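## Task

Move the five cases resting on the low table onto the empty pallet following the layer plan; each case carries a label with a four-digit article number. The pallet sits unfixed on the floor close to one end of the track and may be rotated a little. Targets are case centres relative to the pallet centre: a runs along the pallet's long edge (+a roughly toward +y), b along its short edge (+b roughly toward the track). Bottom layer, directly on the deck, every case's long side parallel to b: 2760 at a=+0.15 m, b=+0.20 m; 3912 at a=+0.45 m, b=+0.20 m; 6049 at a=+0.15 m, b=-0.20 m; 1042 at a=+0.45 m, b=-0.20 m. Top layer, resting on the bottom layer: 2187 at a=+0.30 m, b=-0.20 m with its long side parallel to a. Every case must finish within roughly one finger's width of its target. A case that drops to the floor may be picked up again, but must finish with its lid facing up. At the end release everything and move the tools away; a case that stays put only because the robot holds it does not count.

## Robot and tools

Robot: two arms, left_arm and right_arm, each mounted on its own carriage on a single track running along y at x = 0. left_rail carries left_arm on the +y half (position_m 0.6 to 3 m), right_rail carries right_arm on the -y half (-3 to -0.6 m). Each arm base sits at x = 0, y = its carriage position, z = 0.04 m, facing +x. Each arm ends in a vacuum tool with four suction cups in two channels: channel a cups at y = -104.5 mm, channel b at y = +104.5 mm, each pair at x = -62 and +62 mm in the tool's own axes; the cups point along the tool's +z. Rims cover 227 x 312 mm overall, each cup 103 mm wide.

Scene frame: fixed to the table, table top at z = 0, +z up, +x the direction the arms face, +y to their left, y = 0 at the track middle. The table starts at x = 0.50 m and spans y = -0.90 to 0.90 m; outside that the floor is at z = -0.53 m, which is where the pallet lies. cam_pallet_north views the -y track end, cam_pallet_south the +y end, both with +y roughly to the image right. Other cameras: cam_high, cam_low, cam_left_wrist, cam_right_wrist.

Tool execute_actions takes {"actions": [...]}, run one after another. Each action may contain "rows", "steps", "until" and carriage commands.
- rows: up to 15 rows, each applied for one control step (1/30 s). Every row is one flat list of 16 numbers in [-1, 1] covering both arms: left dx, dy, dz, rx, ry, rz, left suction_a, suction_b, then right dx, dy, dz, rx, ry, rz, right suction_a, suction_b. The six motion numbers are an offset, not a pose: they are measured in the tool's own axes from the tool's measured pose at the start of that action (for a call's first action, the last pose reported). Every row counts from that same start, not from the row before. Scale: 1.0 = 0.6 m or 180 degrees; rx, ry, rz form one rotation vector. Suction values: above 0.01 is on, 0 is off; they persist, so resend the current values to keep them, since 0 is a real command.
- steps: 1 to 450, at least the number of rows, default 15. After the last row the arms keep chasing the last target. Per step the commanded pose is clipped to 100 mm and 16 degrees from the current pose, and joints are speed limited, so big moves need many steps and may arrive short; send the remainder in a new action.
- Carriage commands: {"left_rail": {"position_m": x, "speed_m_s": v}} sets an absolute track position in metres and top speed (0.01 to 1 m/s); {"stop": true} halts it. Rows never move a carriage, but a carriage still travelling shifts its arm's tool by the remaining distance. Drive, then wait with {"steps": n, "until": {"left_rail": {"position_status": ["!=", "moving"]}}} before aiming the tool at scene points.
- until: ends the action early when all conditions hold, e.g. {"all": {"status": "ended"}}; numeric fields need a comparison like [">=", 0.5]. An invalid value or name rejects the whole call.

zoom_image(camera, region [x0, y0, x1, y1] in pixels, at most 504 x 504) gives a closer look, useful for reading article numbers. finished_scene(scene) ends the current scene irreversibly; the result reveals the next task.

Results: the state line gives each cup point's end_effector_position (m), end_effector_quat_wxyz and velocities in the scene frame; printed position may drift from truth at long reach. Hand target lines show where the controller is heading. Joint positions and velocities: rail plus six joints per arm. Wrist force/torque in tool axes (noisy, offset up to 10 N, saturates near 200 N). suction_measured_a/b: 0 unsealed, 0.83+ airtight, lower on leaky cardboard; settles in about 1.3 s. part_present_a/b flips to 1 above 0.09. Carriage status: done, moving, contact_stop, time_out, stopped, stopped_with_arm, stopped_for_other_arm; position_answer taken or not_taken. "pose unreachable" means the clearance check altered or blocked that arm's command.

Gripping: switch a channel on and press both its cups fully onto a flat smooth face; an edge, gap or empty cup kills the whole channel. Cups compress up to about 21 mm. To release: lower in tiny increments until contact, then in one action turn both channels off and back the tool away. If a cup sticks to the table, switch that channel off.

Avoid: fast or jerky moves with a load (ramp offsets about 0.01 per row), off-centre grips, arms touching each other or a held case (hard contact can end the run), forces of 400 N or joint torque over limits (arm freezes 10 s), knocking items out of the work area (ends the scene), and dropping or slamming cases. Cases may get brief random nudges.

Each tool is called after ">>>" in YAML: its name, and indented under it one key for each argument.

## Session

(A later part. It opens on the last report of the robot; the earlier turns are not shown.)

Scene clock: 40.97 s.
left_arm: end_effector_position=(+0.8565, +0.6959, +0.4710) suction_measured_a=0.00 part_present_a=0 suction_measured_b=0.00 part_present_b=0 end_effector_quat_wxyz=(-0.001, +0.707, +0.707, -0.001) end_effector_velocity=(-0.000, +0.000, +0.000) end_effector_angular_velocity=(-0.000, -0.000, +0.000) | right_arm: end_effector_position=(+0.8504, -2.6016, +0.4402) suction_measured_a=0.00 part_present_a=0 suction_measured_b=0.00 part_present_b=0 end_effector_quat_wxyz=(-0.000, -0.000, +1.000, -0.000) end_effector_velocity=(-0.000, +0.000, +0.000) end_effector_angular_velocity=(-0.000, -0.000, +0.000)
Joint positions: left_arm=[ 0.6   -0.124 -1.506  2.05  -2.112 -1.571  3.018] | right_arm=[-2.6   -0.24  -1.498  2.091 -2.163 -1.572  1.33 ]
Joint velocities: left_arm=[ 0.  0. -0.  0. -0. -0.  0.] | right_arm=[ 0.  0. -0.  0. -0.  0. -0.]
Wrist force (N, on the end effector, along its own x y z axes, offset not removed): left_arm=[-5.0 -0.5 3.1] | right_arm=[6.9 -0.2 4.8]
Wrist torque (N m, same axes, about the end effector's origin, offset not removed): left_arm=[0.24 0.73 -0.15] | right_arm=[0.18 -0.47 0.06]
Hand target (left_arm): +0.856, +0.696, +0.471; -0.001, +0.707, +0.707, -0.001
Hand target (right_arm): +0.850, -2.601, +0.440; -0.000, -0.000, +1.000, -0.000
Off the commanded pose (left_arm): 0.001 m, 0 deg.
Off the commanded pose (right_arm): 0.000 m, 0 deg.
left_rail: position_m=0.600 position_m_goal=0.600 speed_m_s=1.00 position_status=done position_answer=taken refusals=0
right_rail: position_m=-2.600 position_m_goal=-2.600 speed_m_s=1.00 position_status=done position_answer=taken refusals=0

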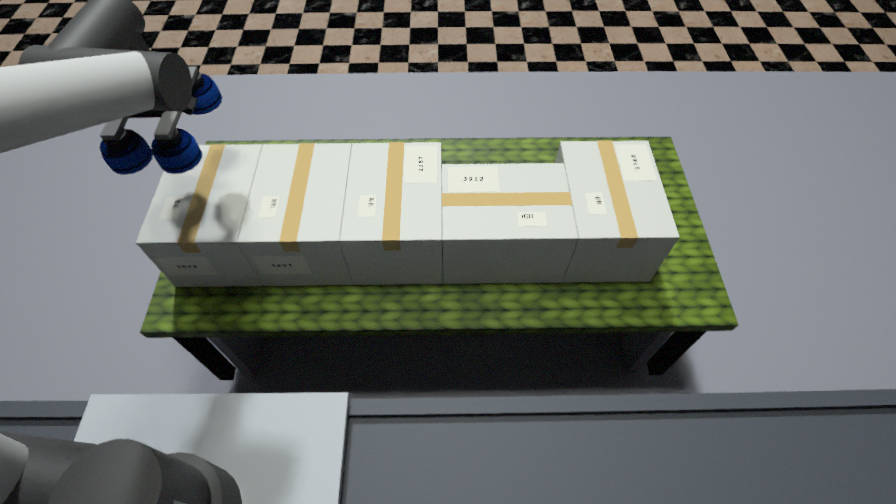

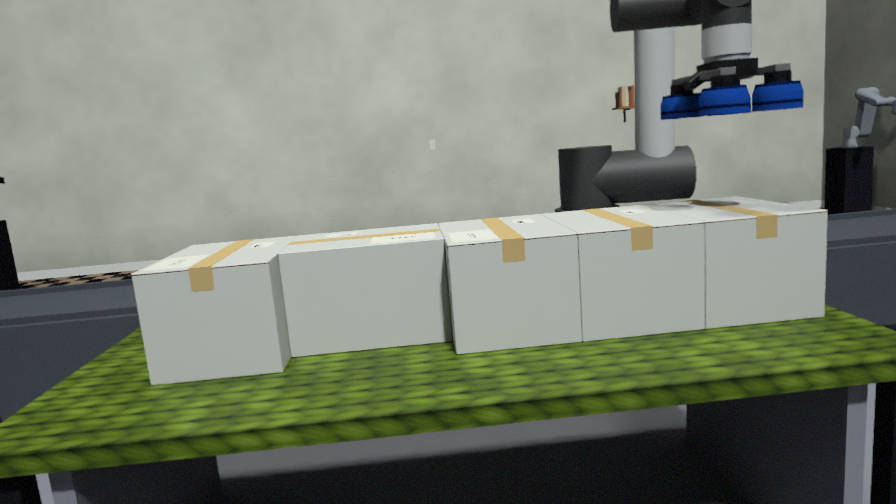

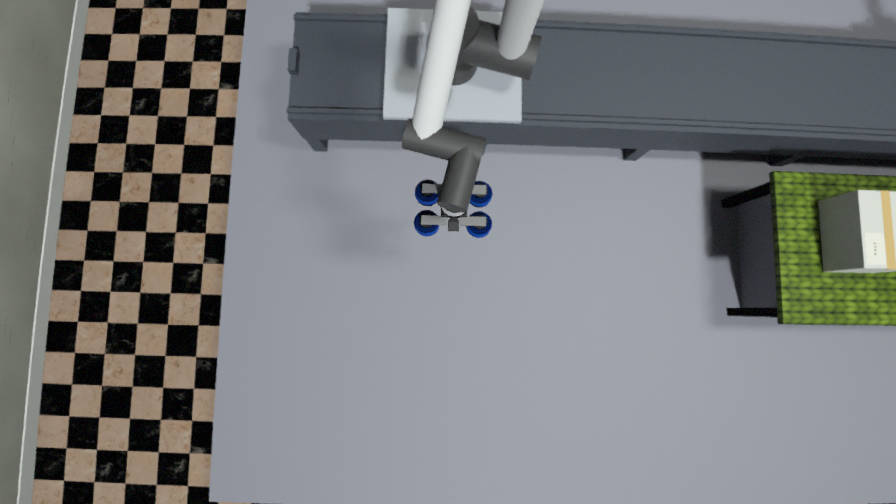

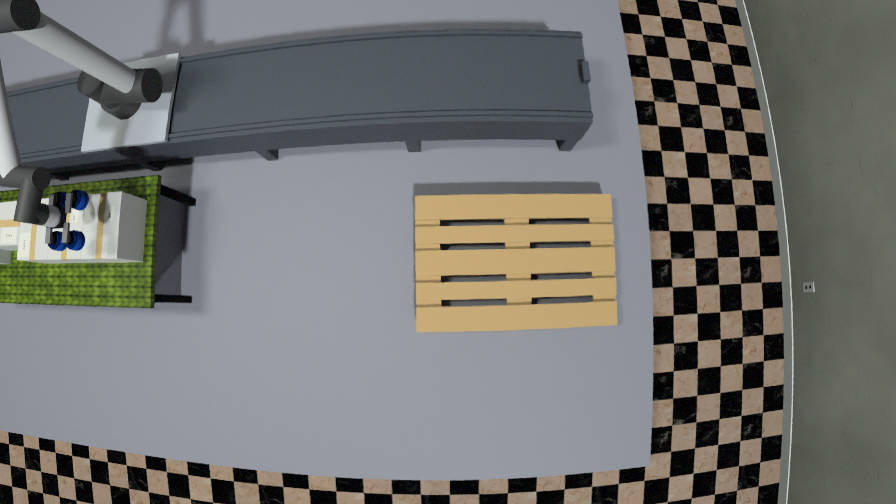

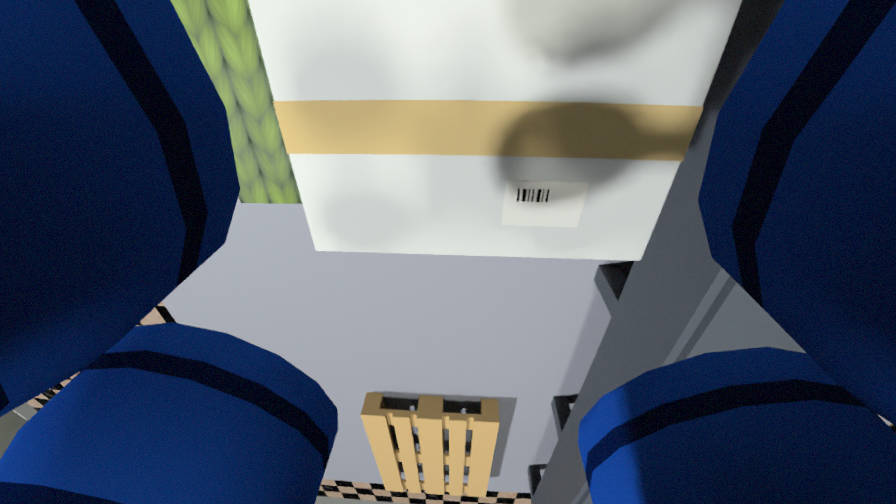

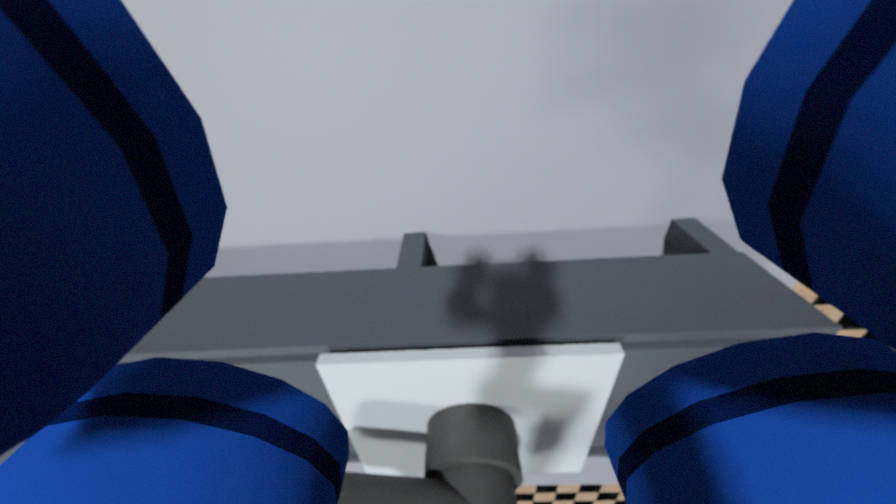

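>>> execute_actions:
  actions:
    - {"rows":[[-0.023,-0.024,0.33,0,0,0,0,0,0,0,0,0,0,0,0,0],[-0.023,-0.024,0.33,0,0,0,0,0,0,0,0,0,0,0,0,0],[-0.023,-0.024,0.33,0,0,0,0,0,0,0,0,0,0,0,0,0],[-0.023,-0.024,0.385,0,0,0,1,1,0,0,0,0,0,0,0,0]],"steps":28}

Scene clock: 46.13 s.
left_arm: end_effector_position=(+0.8418, +0.6822, +0.2408) suction_measured_a=0.83 part_present_a=1 suction_measured_b=0.84 part_present_b=1 end_effector_quat_wxyz=(-0.001, +0.707, +0.707, -0.001) end_effector_velocity=(-0.001, +0.000, -0.006) end_effector_angular_velocity=(+0.000, +0.003, +0.000) | right_arm: end_effector_position=(+0.8504, -2.6016, +0.4402) suction_measured_a=0.00 part_present_a=0 suction_measured_b=0.00 part_present_b=0 end_effector_quat_wxyz=(-0.000, -0.000, +1.000, -0.000) end_effector_velocity=(+0.000, -0.000, -0.000) end_effector_angular_velocity=(+0.000, +0.000, -0.000)
Joint positions: left_arm=[ 0.6   -0.142 -1.311  2.231 -2.489 -1.571  3.   ] | right_arm=[-2.6   -0.24  -1.498  2.091 -2.163 -1.572  1.33 ]
Joint velocities: left_arm=[ 0.    -0.     0.006  0.004 -0.007  0.    -0.   ] | right_arm=[ 0. -0.  0. -0.  0. -0. -0.]
Wrist force (N, on the end effector, along its own x y z axes, offset not removed): left_arm=[-8.0 2.2 -27.1] | right_arm=[3.0 -1.5 -5.2]
Wrist torque (N m, same axes, about the end effector's origin, offset not removed): left_arm=[2.98 -1.08 -0.06] | right_arm=[0.21 -0.24 0.34]
Hand target (left_arm): +0.842, +0.682, +0.240; -0.001, +0.707, +0.707, -0.001
Hand target (right_arm): +0.850, -2.601, +0.440; -0.000, -0.000, +1.000, -0.000
Off the commanded pose (left_arm): 0.001 m, 0 deg.
Off the commanded pose (right_arm): 0.000 m, 0 deg.
left_rail: position_m=0.600 position_m_goal=0.600 speed_m_s=1.00 position_status=done position_answer=taken refusals=0
right_rail: position_m=-2.600 position_m_goal=-2.600 speed_m_s=1.00 position_status=done position_answer=taken refusals=0

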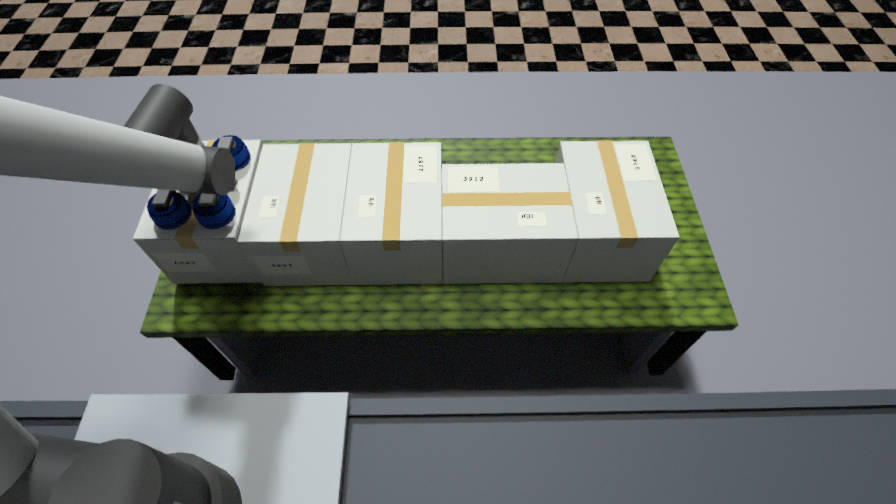

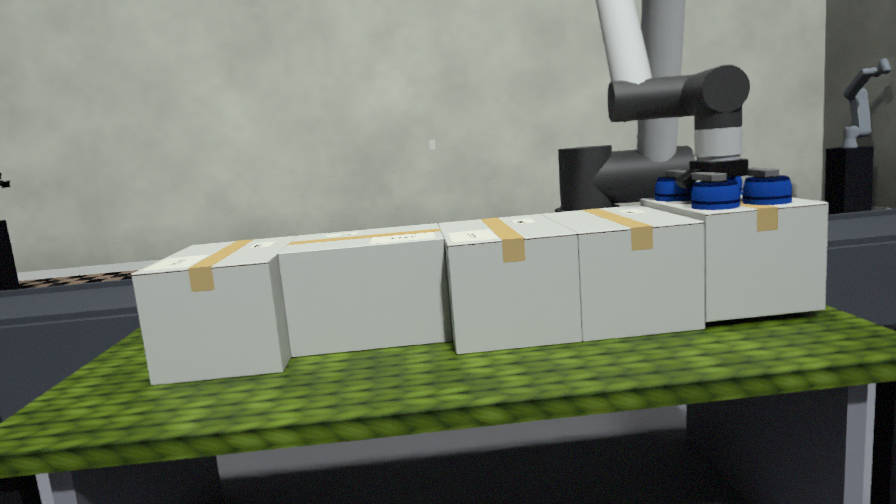

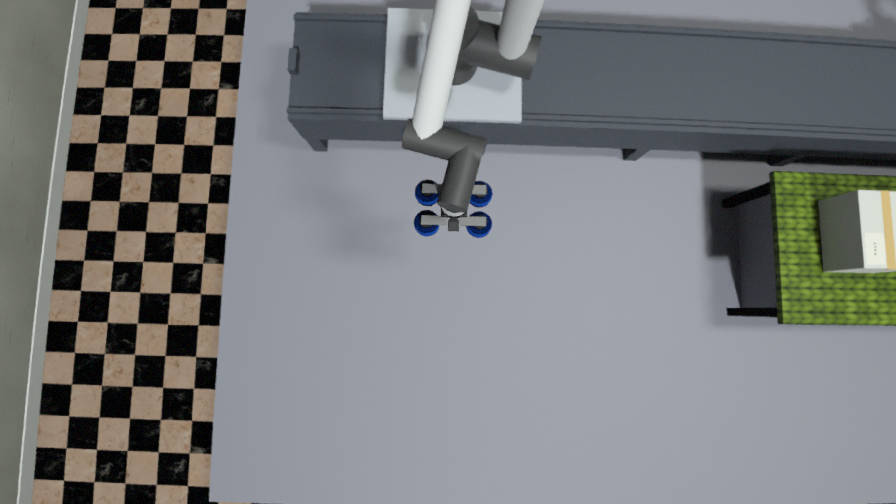

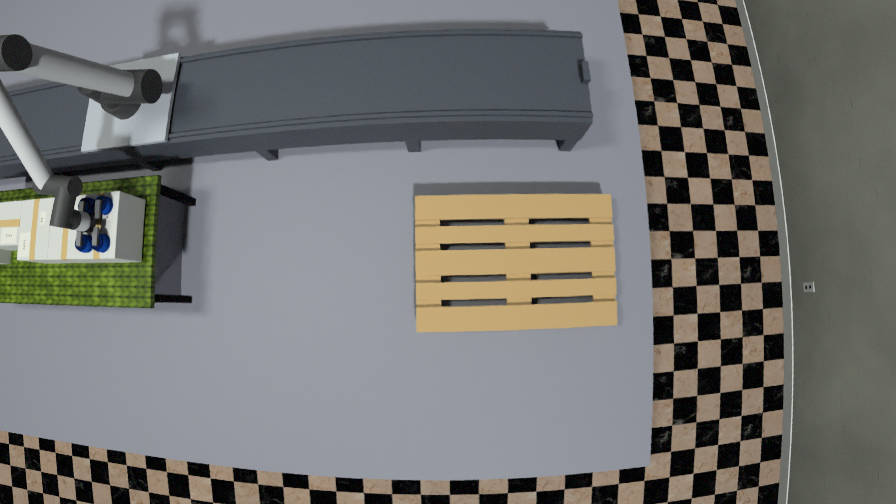

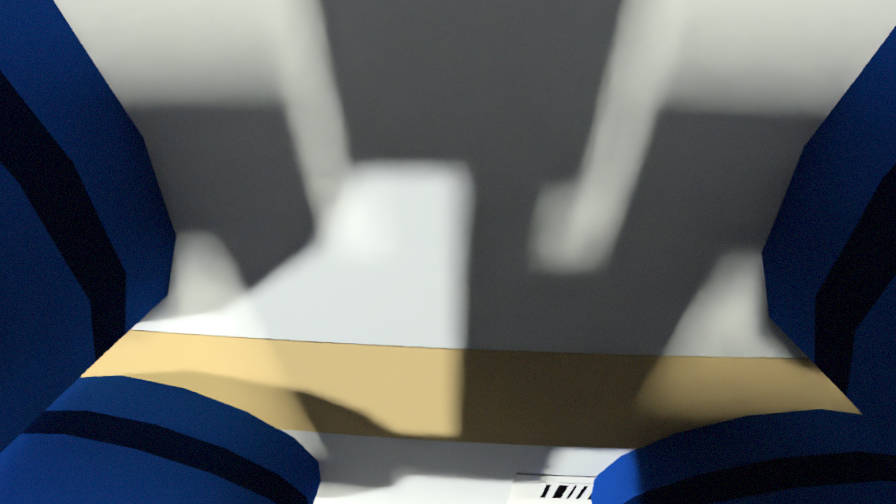

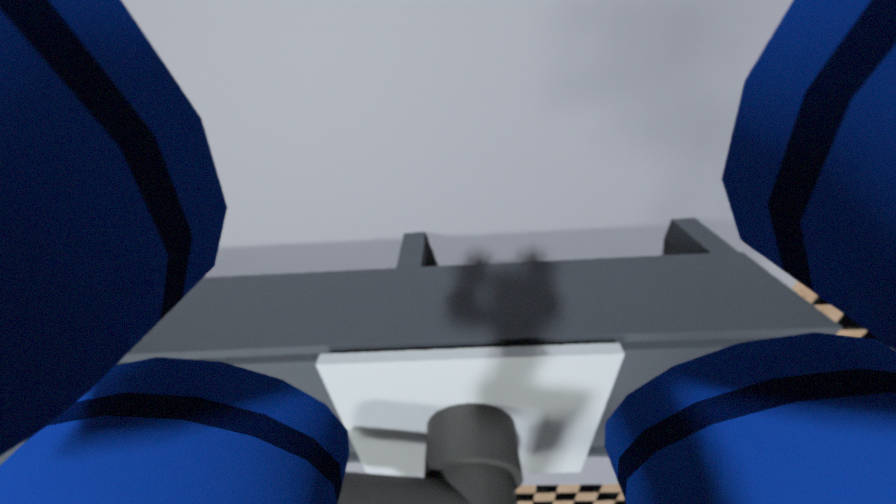

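>>> execute_actions:
  actions:
    - {"left_rail":{"position_m":3},"rows":[[0,0,-0.05,0,0,0,1,1,0,0,0,0,0,0,0,0]],"steps":24}
    - {"rows":[[0.01,0.04,0.04,0,0,0,1,1,0,0,0,0,0,0,0,0],[0.02,0.08,0.08,0,0,0,1,1,0,0,0,0,0,0,0,0],[0.166,0.642,0.65,0,0,-0.0035,1,1,0,0,0,0,0,0,0,0]],"steps":40}

Scene clock: 53.77 s.
left_arm: end_effector_position=(+1.2193, +2.6343, -0.1141) suction_measured_a=0.91 part_present_a=1 suction_measured_b=0.91 part_present_b=1 end_effector_quat_wxyz=(-0.001, +0.703, +0.711, -0.001) end_effector_velocity=(+0.065, +1.011, -0.047) end_effector_angular_velocity=(-0.001, +0.002, -0.000) | right_arm: end_effector_position=(+0.8504, -2.6016, +0.4402) suction_measured_a=0.00 part_present_a=0 suction_measured_b=0.00 part_present_b=0 end_effector_quat_wxyz=(-0.000, -0.000, +1.000, -0.000) end_effector_velocity=(+0.000, -0.000, -0.000) end_effector_angular_velocity=(+0.000, +0.000, -0.000)
Joint positions: left_arm=[ 2.454 -0.017 -0.654  1.687 -2.602 -1.571  3.114] | right_arm=[-2.6   -0.24  -1.498  2.091 -2.163 -1.572  1.33 ]
Joint velocities: left_arm=[ 1.     0.01   0.088 -0.122  0.037 -0.001  0.01 ] | right_arm=[ 0. -0.  0. -0.  0. -0.  0.]
Wrist force (N, on the end effector, along its own x y z axes, offset not removed): left_arm=[-2.5 8.5 -14.5] | right_arm=[3.7 -2.8 -5.8]
Wrist torque (N m, same axes, about the end effector's origin, offset not removed): left_arm=[3.27 -0.81 0.03] | right_arm=[-0.27 -0.29 0.50]
Hand target (left_arm): +1.227, +2.681, -0.119; -0.001, +0.703, +0.711, -0.001
Hand target (right_arm): +0.850, -2.601, +0.440; -0.000, -0.000, +1.000, -0.000
Off the commanded pose (left_arm): 0.009 m, 0 deg.
Off the commanded pose (right_arm): 0.000 m, 0 deg.
left_rail: position_m=2.454 position_m_goal=3.000 speed_m_s=1.00 position_status=moving position_answer=taken refusals=0
right_rail: position_m=-2.600 position_m_goal=-2.600 speed_m_s=1.00 position_status=done position_answer=taken refusals=0

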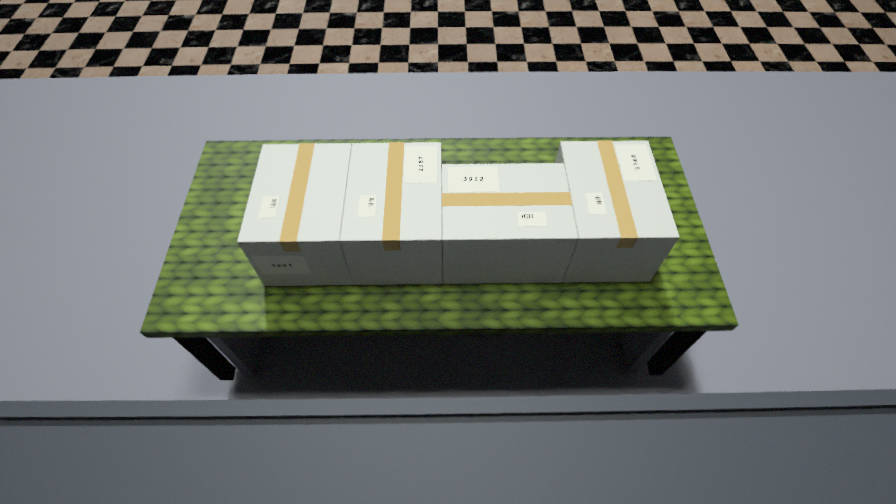

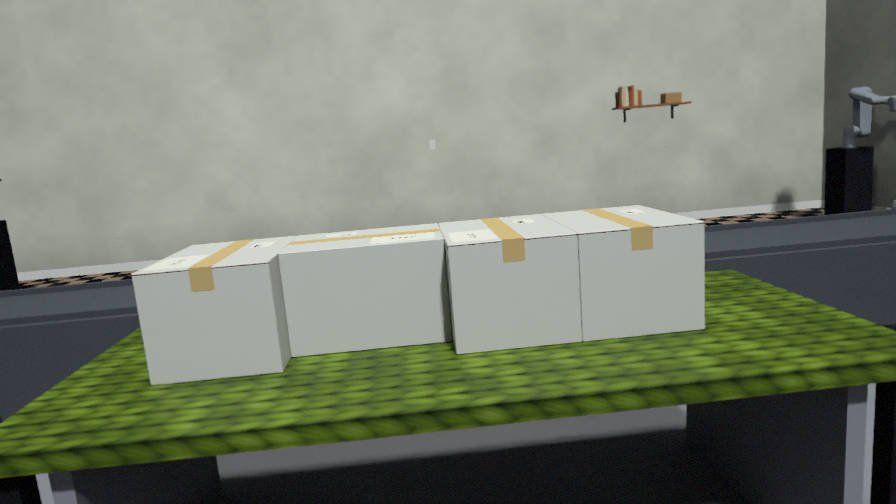

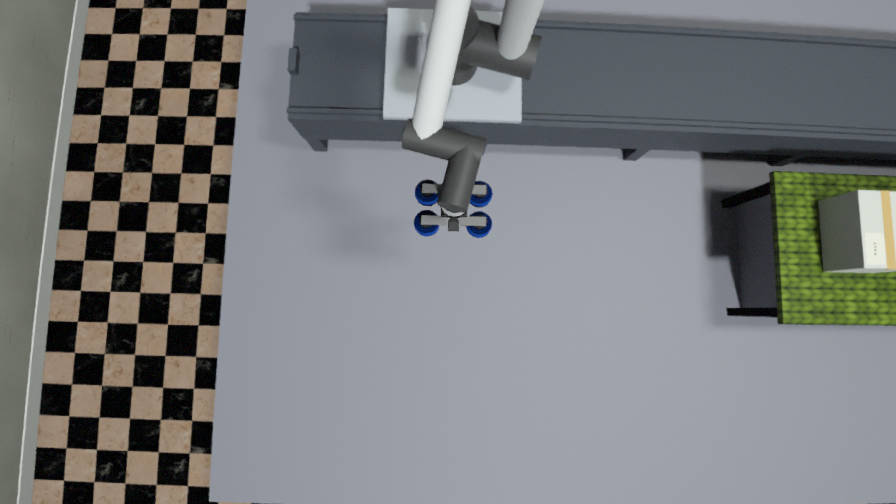

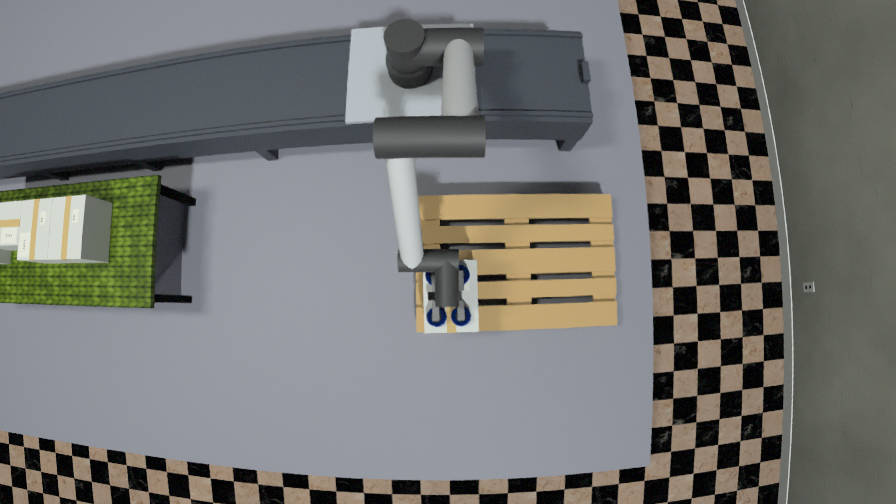

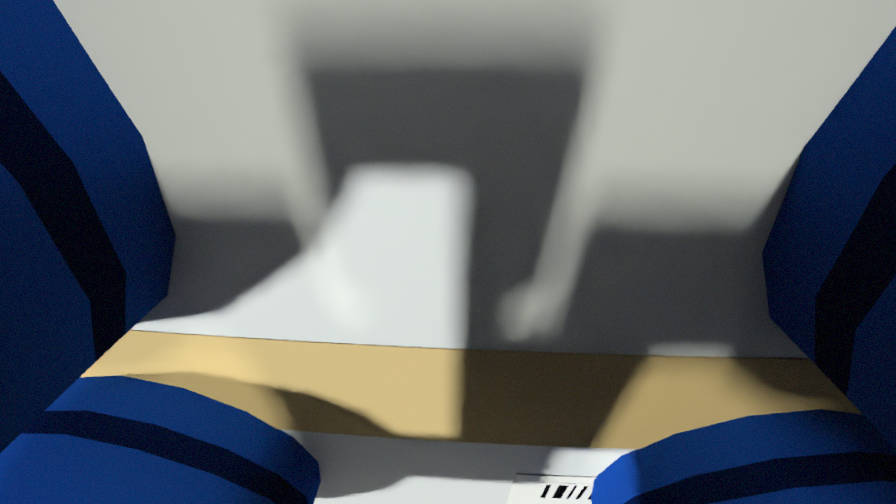

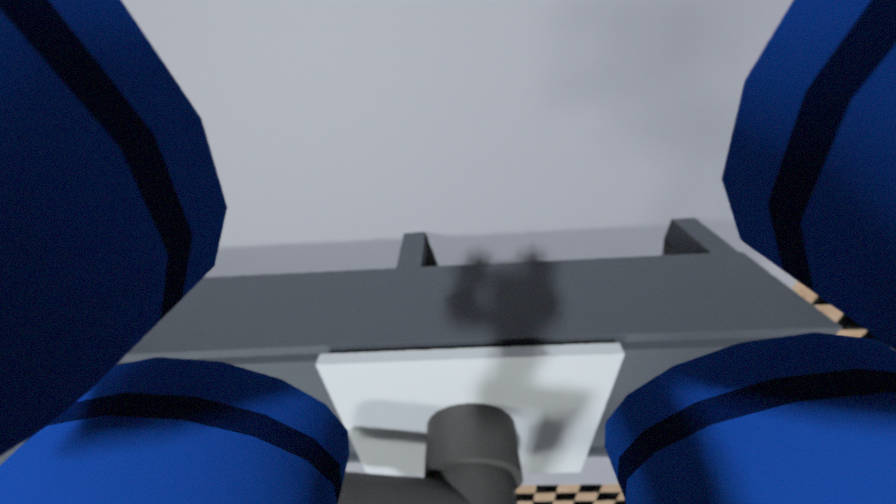

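>>> execute_actions:
  actions:
    - {"rows":[[0.003,0.013,0.063,0,0,0,1,1,0,0,0,0,0,0,0,0]],"steps":15}

>>> zoom_image:
  camera: "cam_pallet_south"
  region: [490,230,630,340]

Scene clock: 57.63 s.
left_arm: end_effector_position=(+1.2270, +3.1820, -0.1513) suction_measured_a=0.91 part_present_a=1 suction_measured_b=0.91 part_present_b=1 end_effector_quat_wxyz=(-0.001, +0.703, +0.711, -0.001) end_effector_velocity=(+0.001, +0.000, -0.005) end_effector_angular_velocity=(-0.000, -0.001, -0.000) | right_arm: end_effector_position=(+0.8504, -2.6016, +0.4402) suction_measured_a=0.00 part_present_a=0 suction_measured_b=0.00 part_present_b=0 end_effector_quat_wxyz=(-0.000, -0.000, +1.000, -0.000) end_effector_velocity=(-0.000, +0.000, +0.000) end_effector_angular_velocity=(-0.000, -0.000, +0.000)
Joint positions: left_arm=[ 3.    -0.015 -0.612  1.666 -2.623 -1.571  3.115] | right_arm=[-2.6   -0.24  -1.498  2.091 -2.163 -1.572  1.33 ]
Joint velocities: left_arm=[ 0.     0.     0.006 -0.002 -0.004  0.     0.   ] | right_arm=[ 0.  0. -0.  0. -0.  0. -0.]
Wrist force (N, on the end effector, along its own x y z axes, offset not removed): left_arm=[-0.6 1.4 -20.3] | right_arm=[3.4 0.6 1.4]
Wrist torque (N m, same axes, about the end effector's origin, offset not removed): left_arm=[3.45 -0.96 -0.41] | right_arm=[0.49 -0.12 0.03]
Hand target (left_arm): +1.227, +3.182, -0.152; -0.001, +0.703, +0.711, -0.001
Hand target (right_arm): +0.850, -2.601, +0.440; -0.000, -0.000, +1.000, -0.000
Off the commanded pose (left_arm): 0.001 m, 0 deg.
Off the commanded pose (right_arm): 0.000 m, 0 deg.
left_rail: position_m=3.000 position_m_goal=3.000 speed_m_s=1.00 position_status=done position_answer=taken refusals=0
right_rail: position_m=-2.600 position_m_goal=-2.600 speed_m_s=1.00 position_status=done position_answer=taken refusals=0

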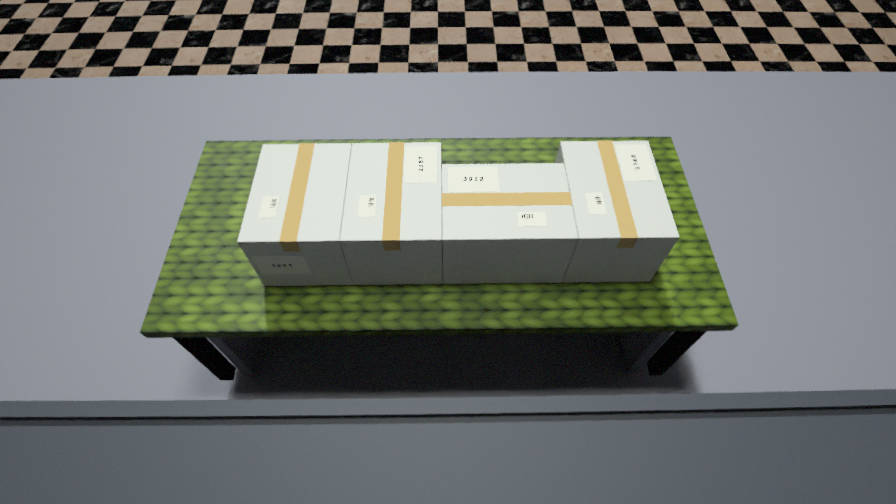

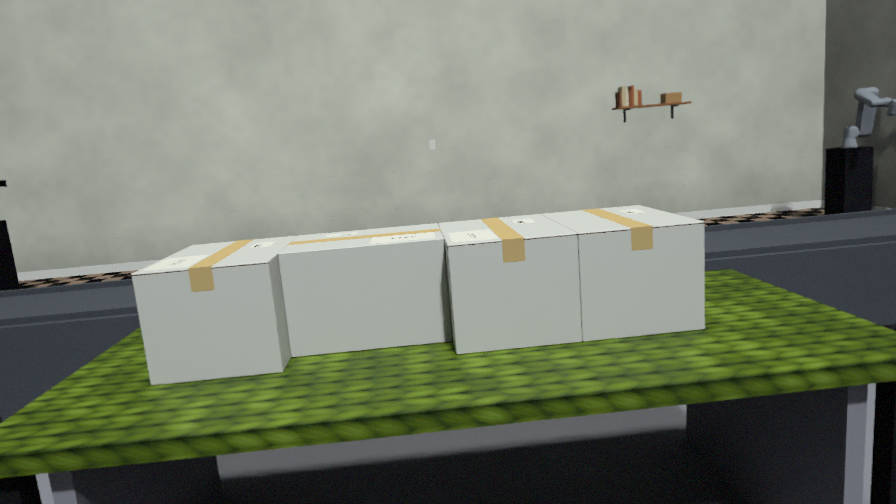

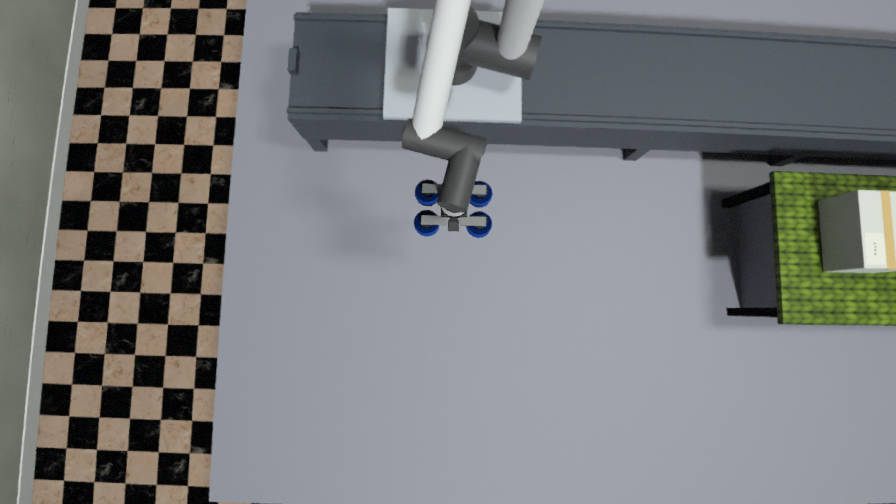

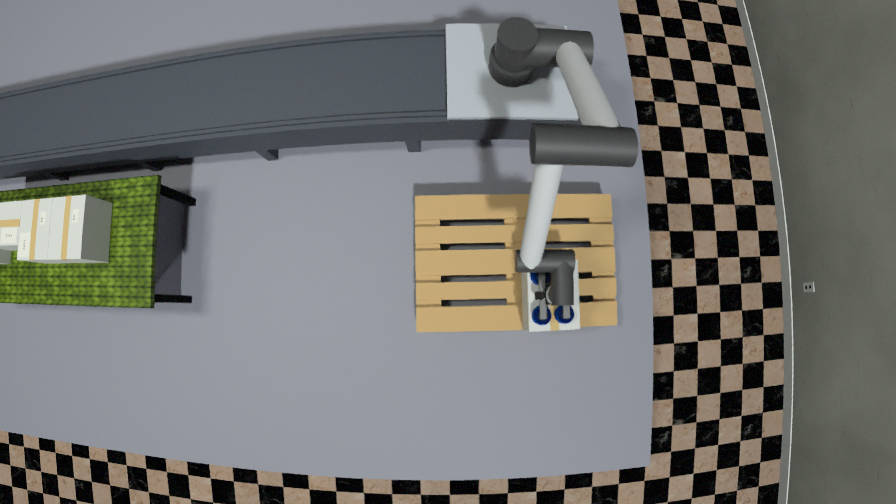

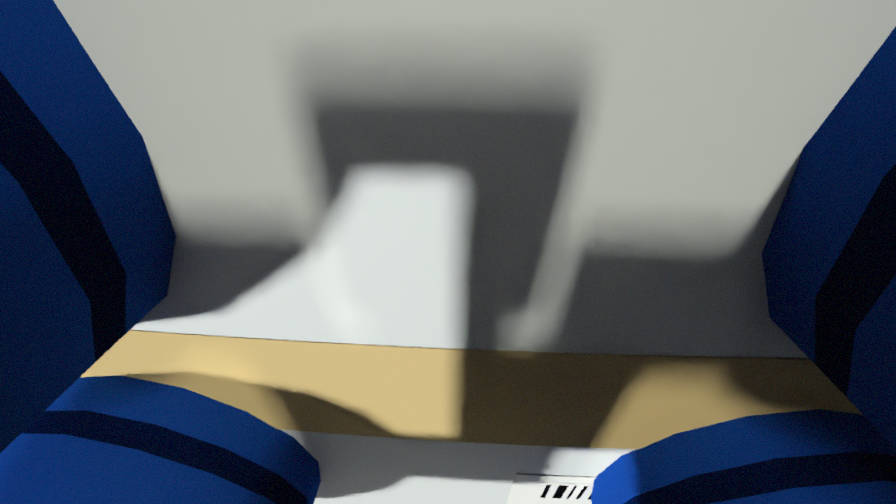

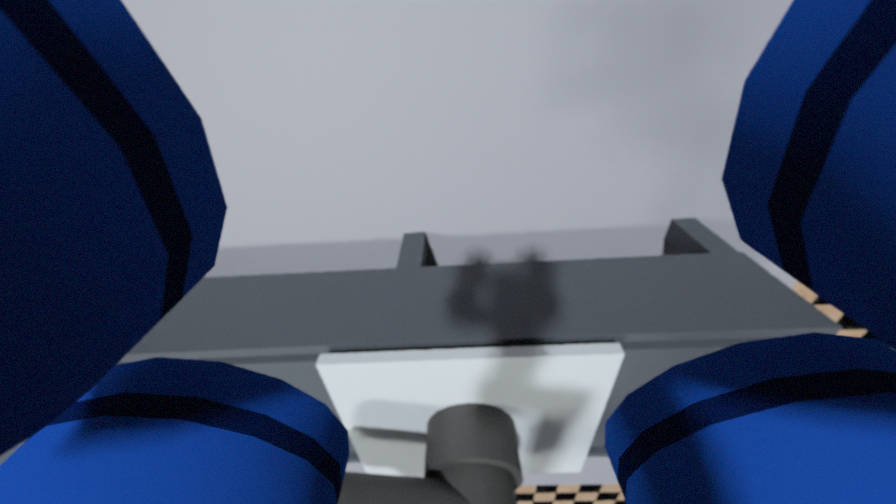

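Region (490, 230, 630, 340) of cam_pallet_south's 896x504 image, scaled by 3.600, with more detail than that image has; it fills the top 396 rows of this view, and the rest is white.

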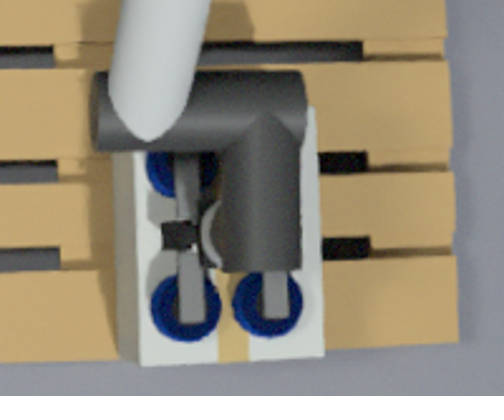

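>>> execute_actions:
  actions:
    - {"rows":[[-0.003,0,0.01,0,0,0,1,1,0,0,0,0,0,0,0,0]],"steps":10}

Scene clock: 62.50 s.
left_arm: end_effector_position=(+1.2270, +3.1805, -0.1569) suction_measured_a=0.91 part_present_a=1 suction_measured_b=0.91 part_present_b=1 end_effector_quat_wxyz=(-0.001, +0.703, +0.711, -0.001) end_effector_velocity=(+0.000, -0.002, -0.004) end_effector_angular_velocity=(+0.000, -0.000, +0.000) | right_arm: end_effector_position=(+0.8504, -2.6016, +0.4402) suction_measured_a=0.00 part_present_a=0 suction_measured_b=0.00 part_present_b=0 end_effector_quat_wxyz=(-0.000, -0.000, +1.000, -0.000) end_effector_velocity=(+0.000, -0.000, -0.000) end_effector_angular_velocity=(+0.000, +0.000, -0.000)
Joint positions: left_arm=[ 3.    -0.017 -0.606  1.665 -2.628 -1.571  3.114] | right_arm=[-2.6   -0.24  -1.498  2.091 -2.163 -1.572  1.33 ]
Joint velocities: left_arm=[ 0.    -0.001  0.004 -0.001 -0.003  0.    -0.002] | right_arm=[ 0. -0.  0. -0.  0.  0. -0.]
Wrist force (N, on the end effector, along its own x y z axes, offset not removed): left_arm=[0.8 0.1 -25.3] | right_arm=[3.4 2.9 -3.9]
Wrist torque (N m, same axes, about the end effector's origin, offset not removed): left_arm=[3.12 -1.37 -0.09] | right_arm=[0.62 -0.02 0.25]
Hand target (left_arm): +1.227, +3.180, -0.157; -0.001, +0.703, +0.711, -0.001
Hand target (right_arm): +0.850, -2.601, +0.440; -0.000, -0.000, +1.000, -0.000
Off the commanded pose (left_arm): 0.000 m, 0 deg.
Off the commanded pose (right_arm): 0.000 m, 0 deg.
left_rail: position_m=3.000 position_m_goal=3.000 speed_m_s=1.00 position_status=done position_answer=taken refusals=0
right_rail: position_m=-2.600 position_m_goal=-2.600 speed_m_s=1.00 position_status=done position_answer=taken refusals=0

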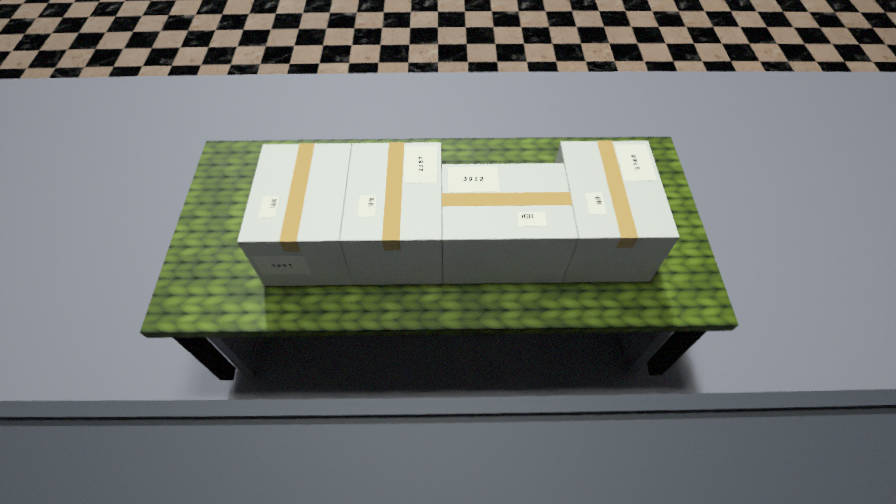

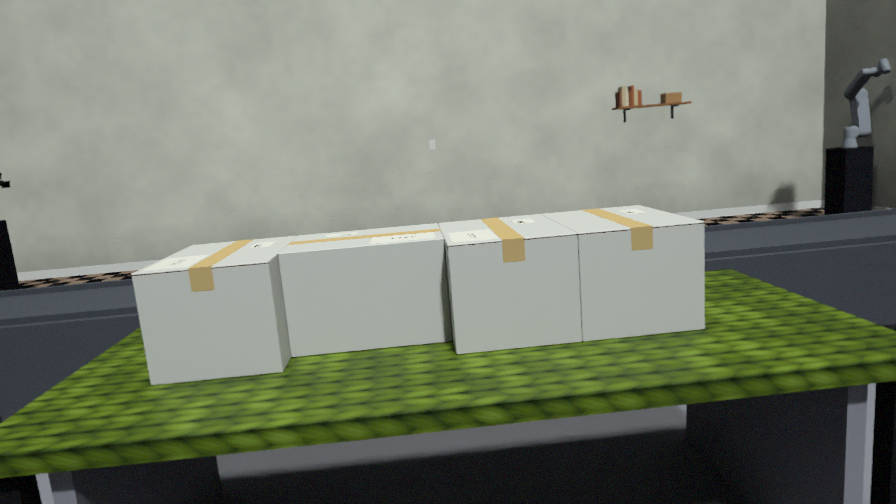

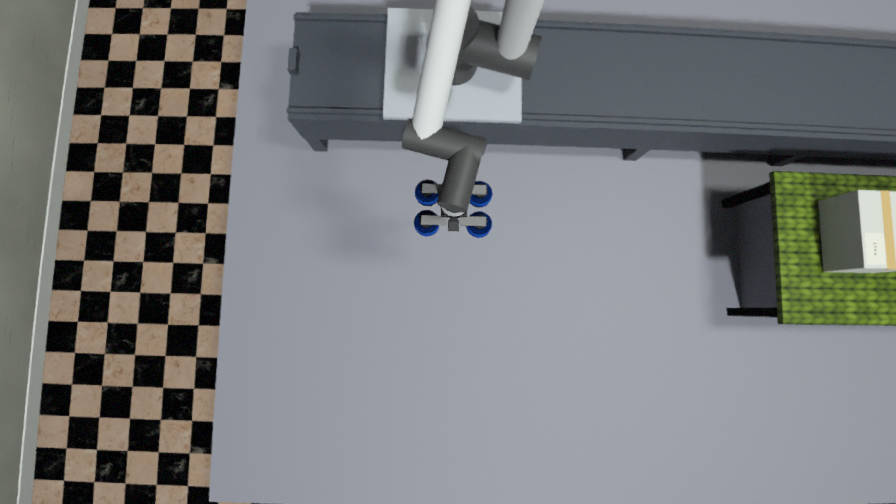

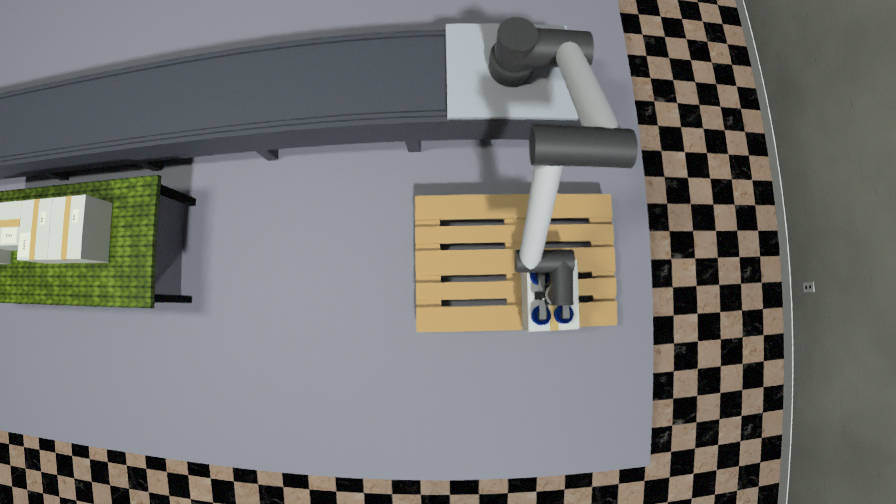

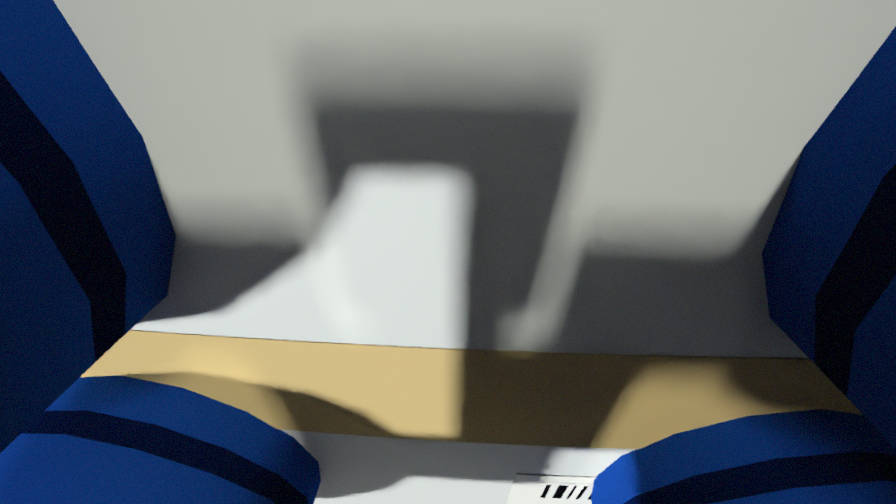

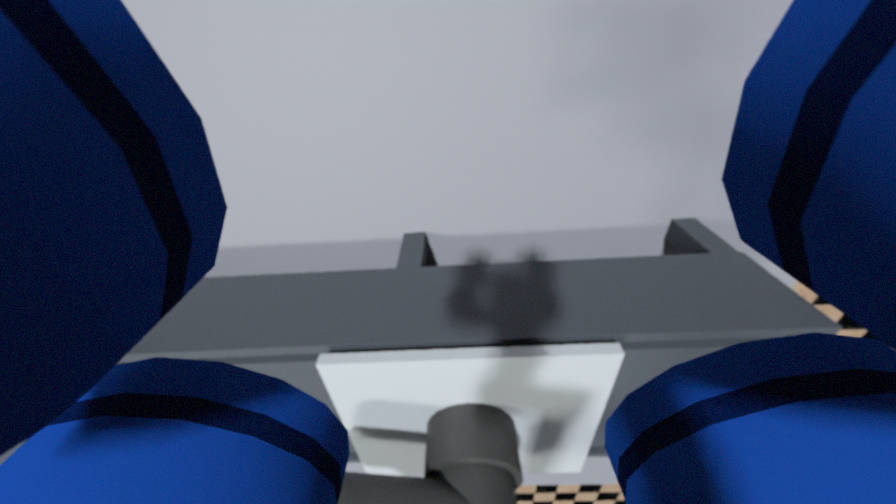

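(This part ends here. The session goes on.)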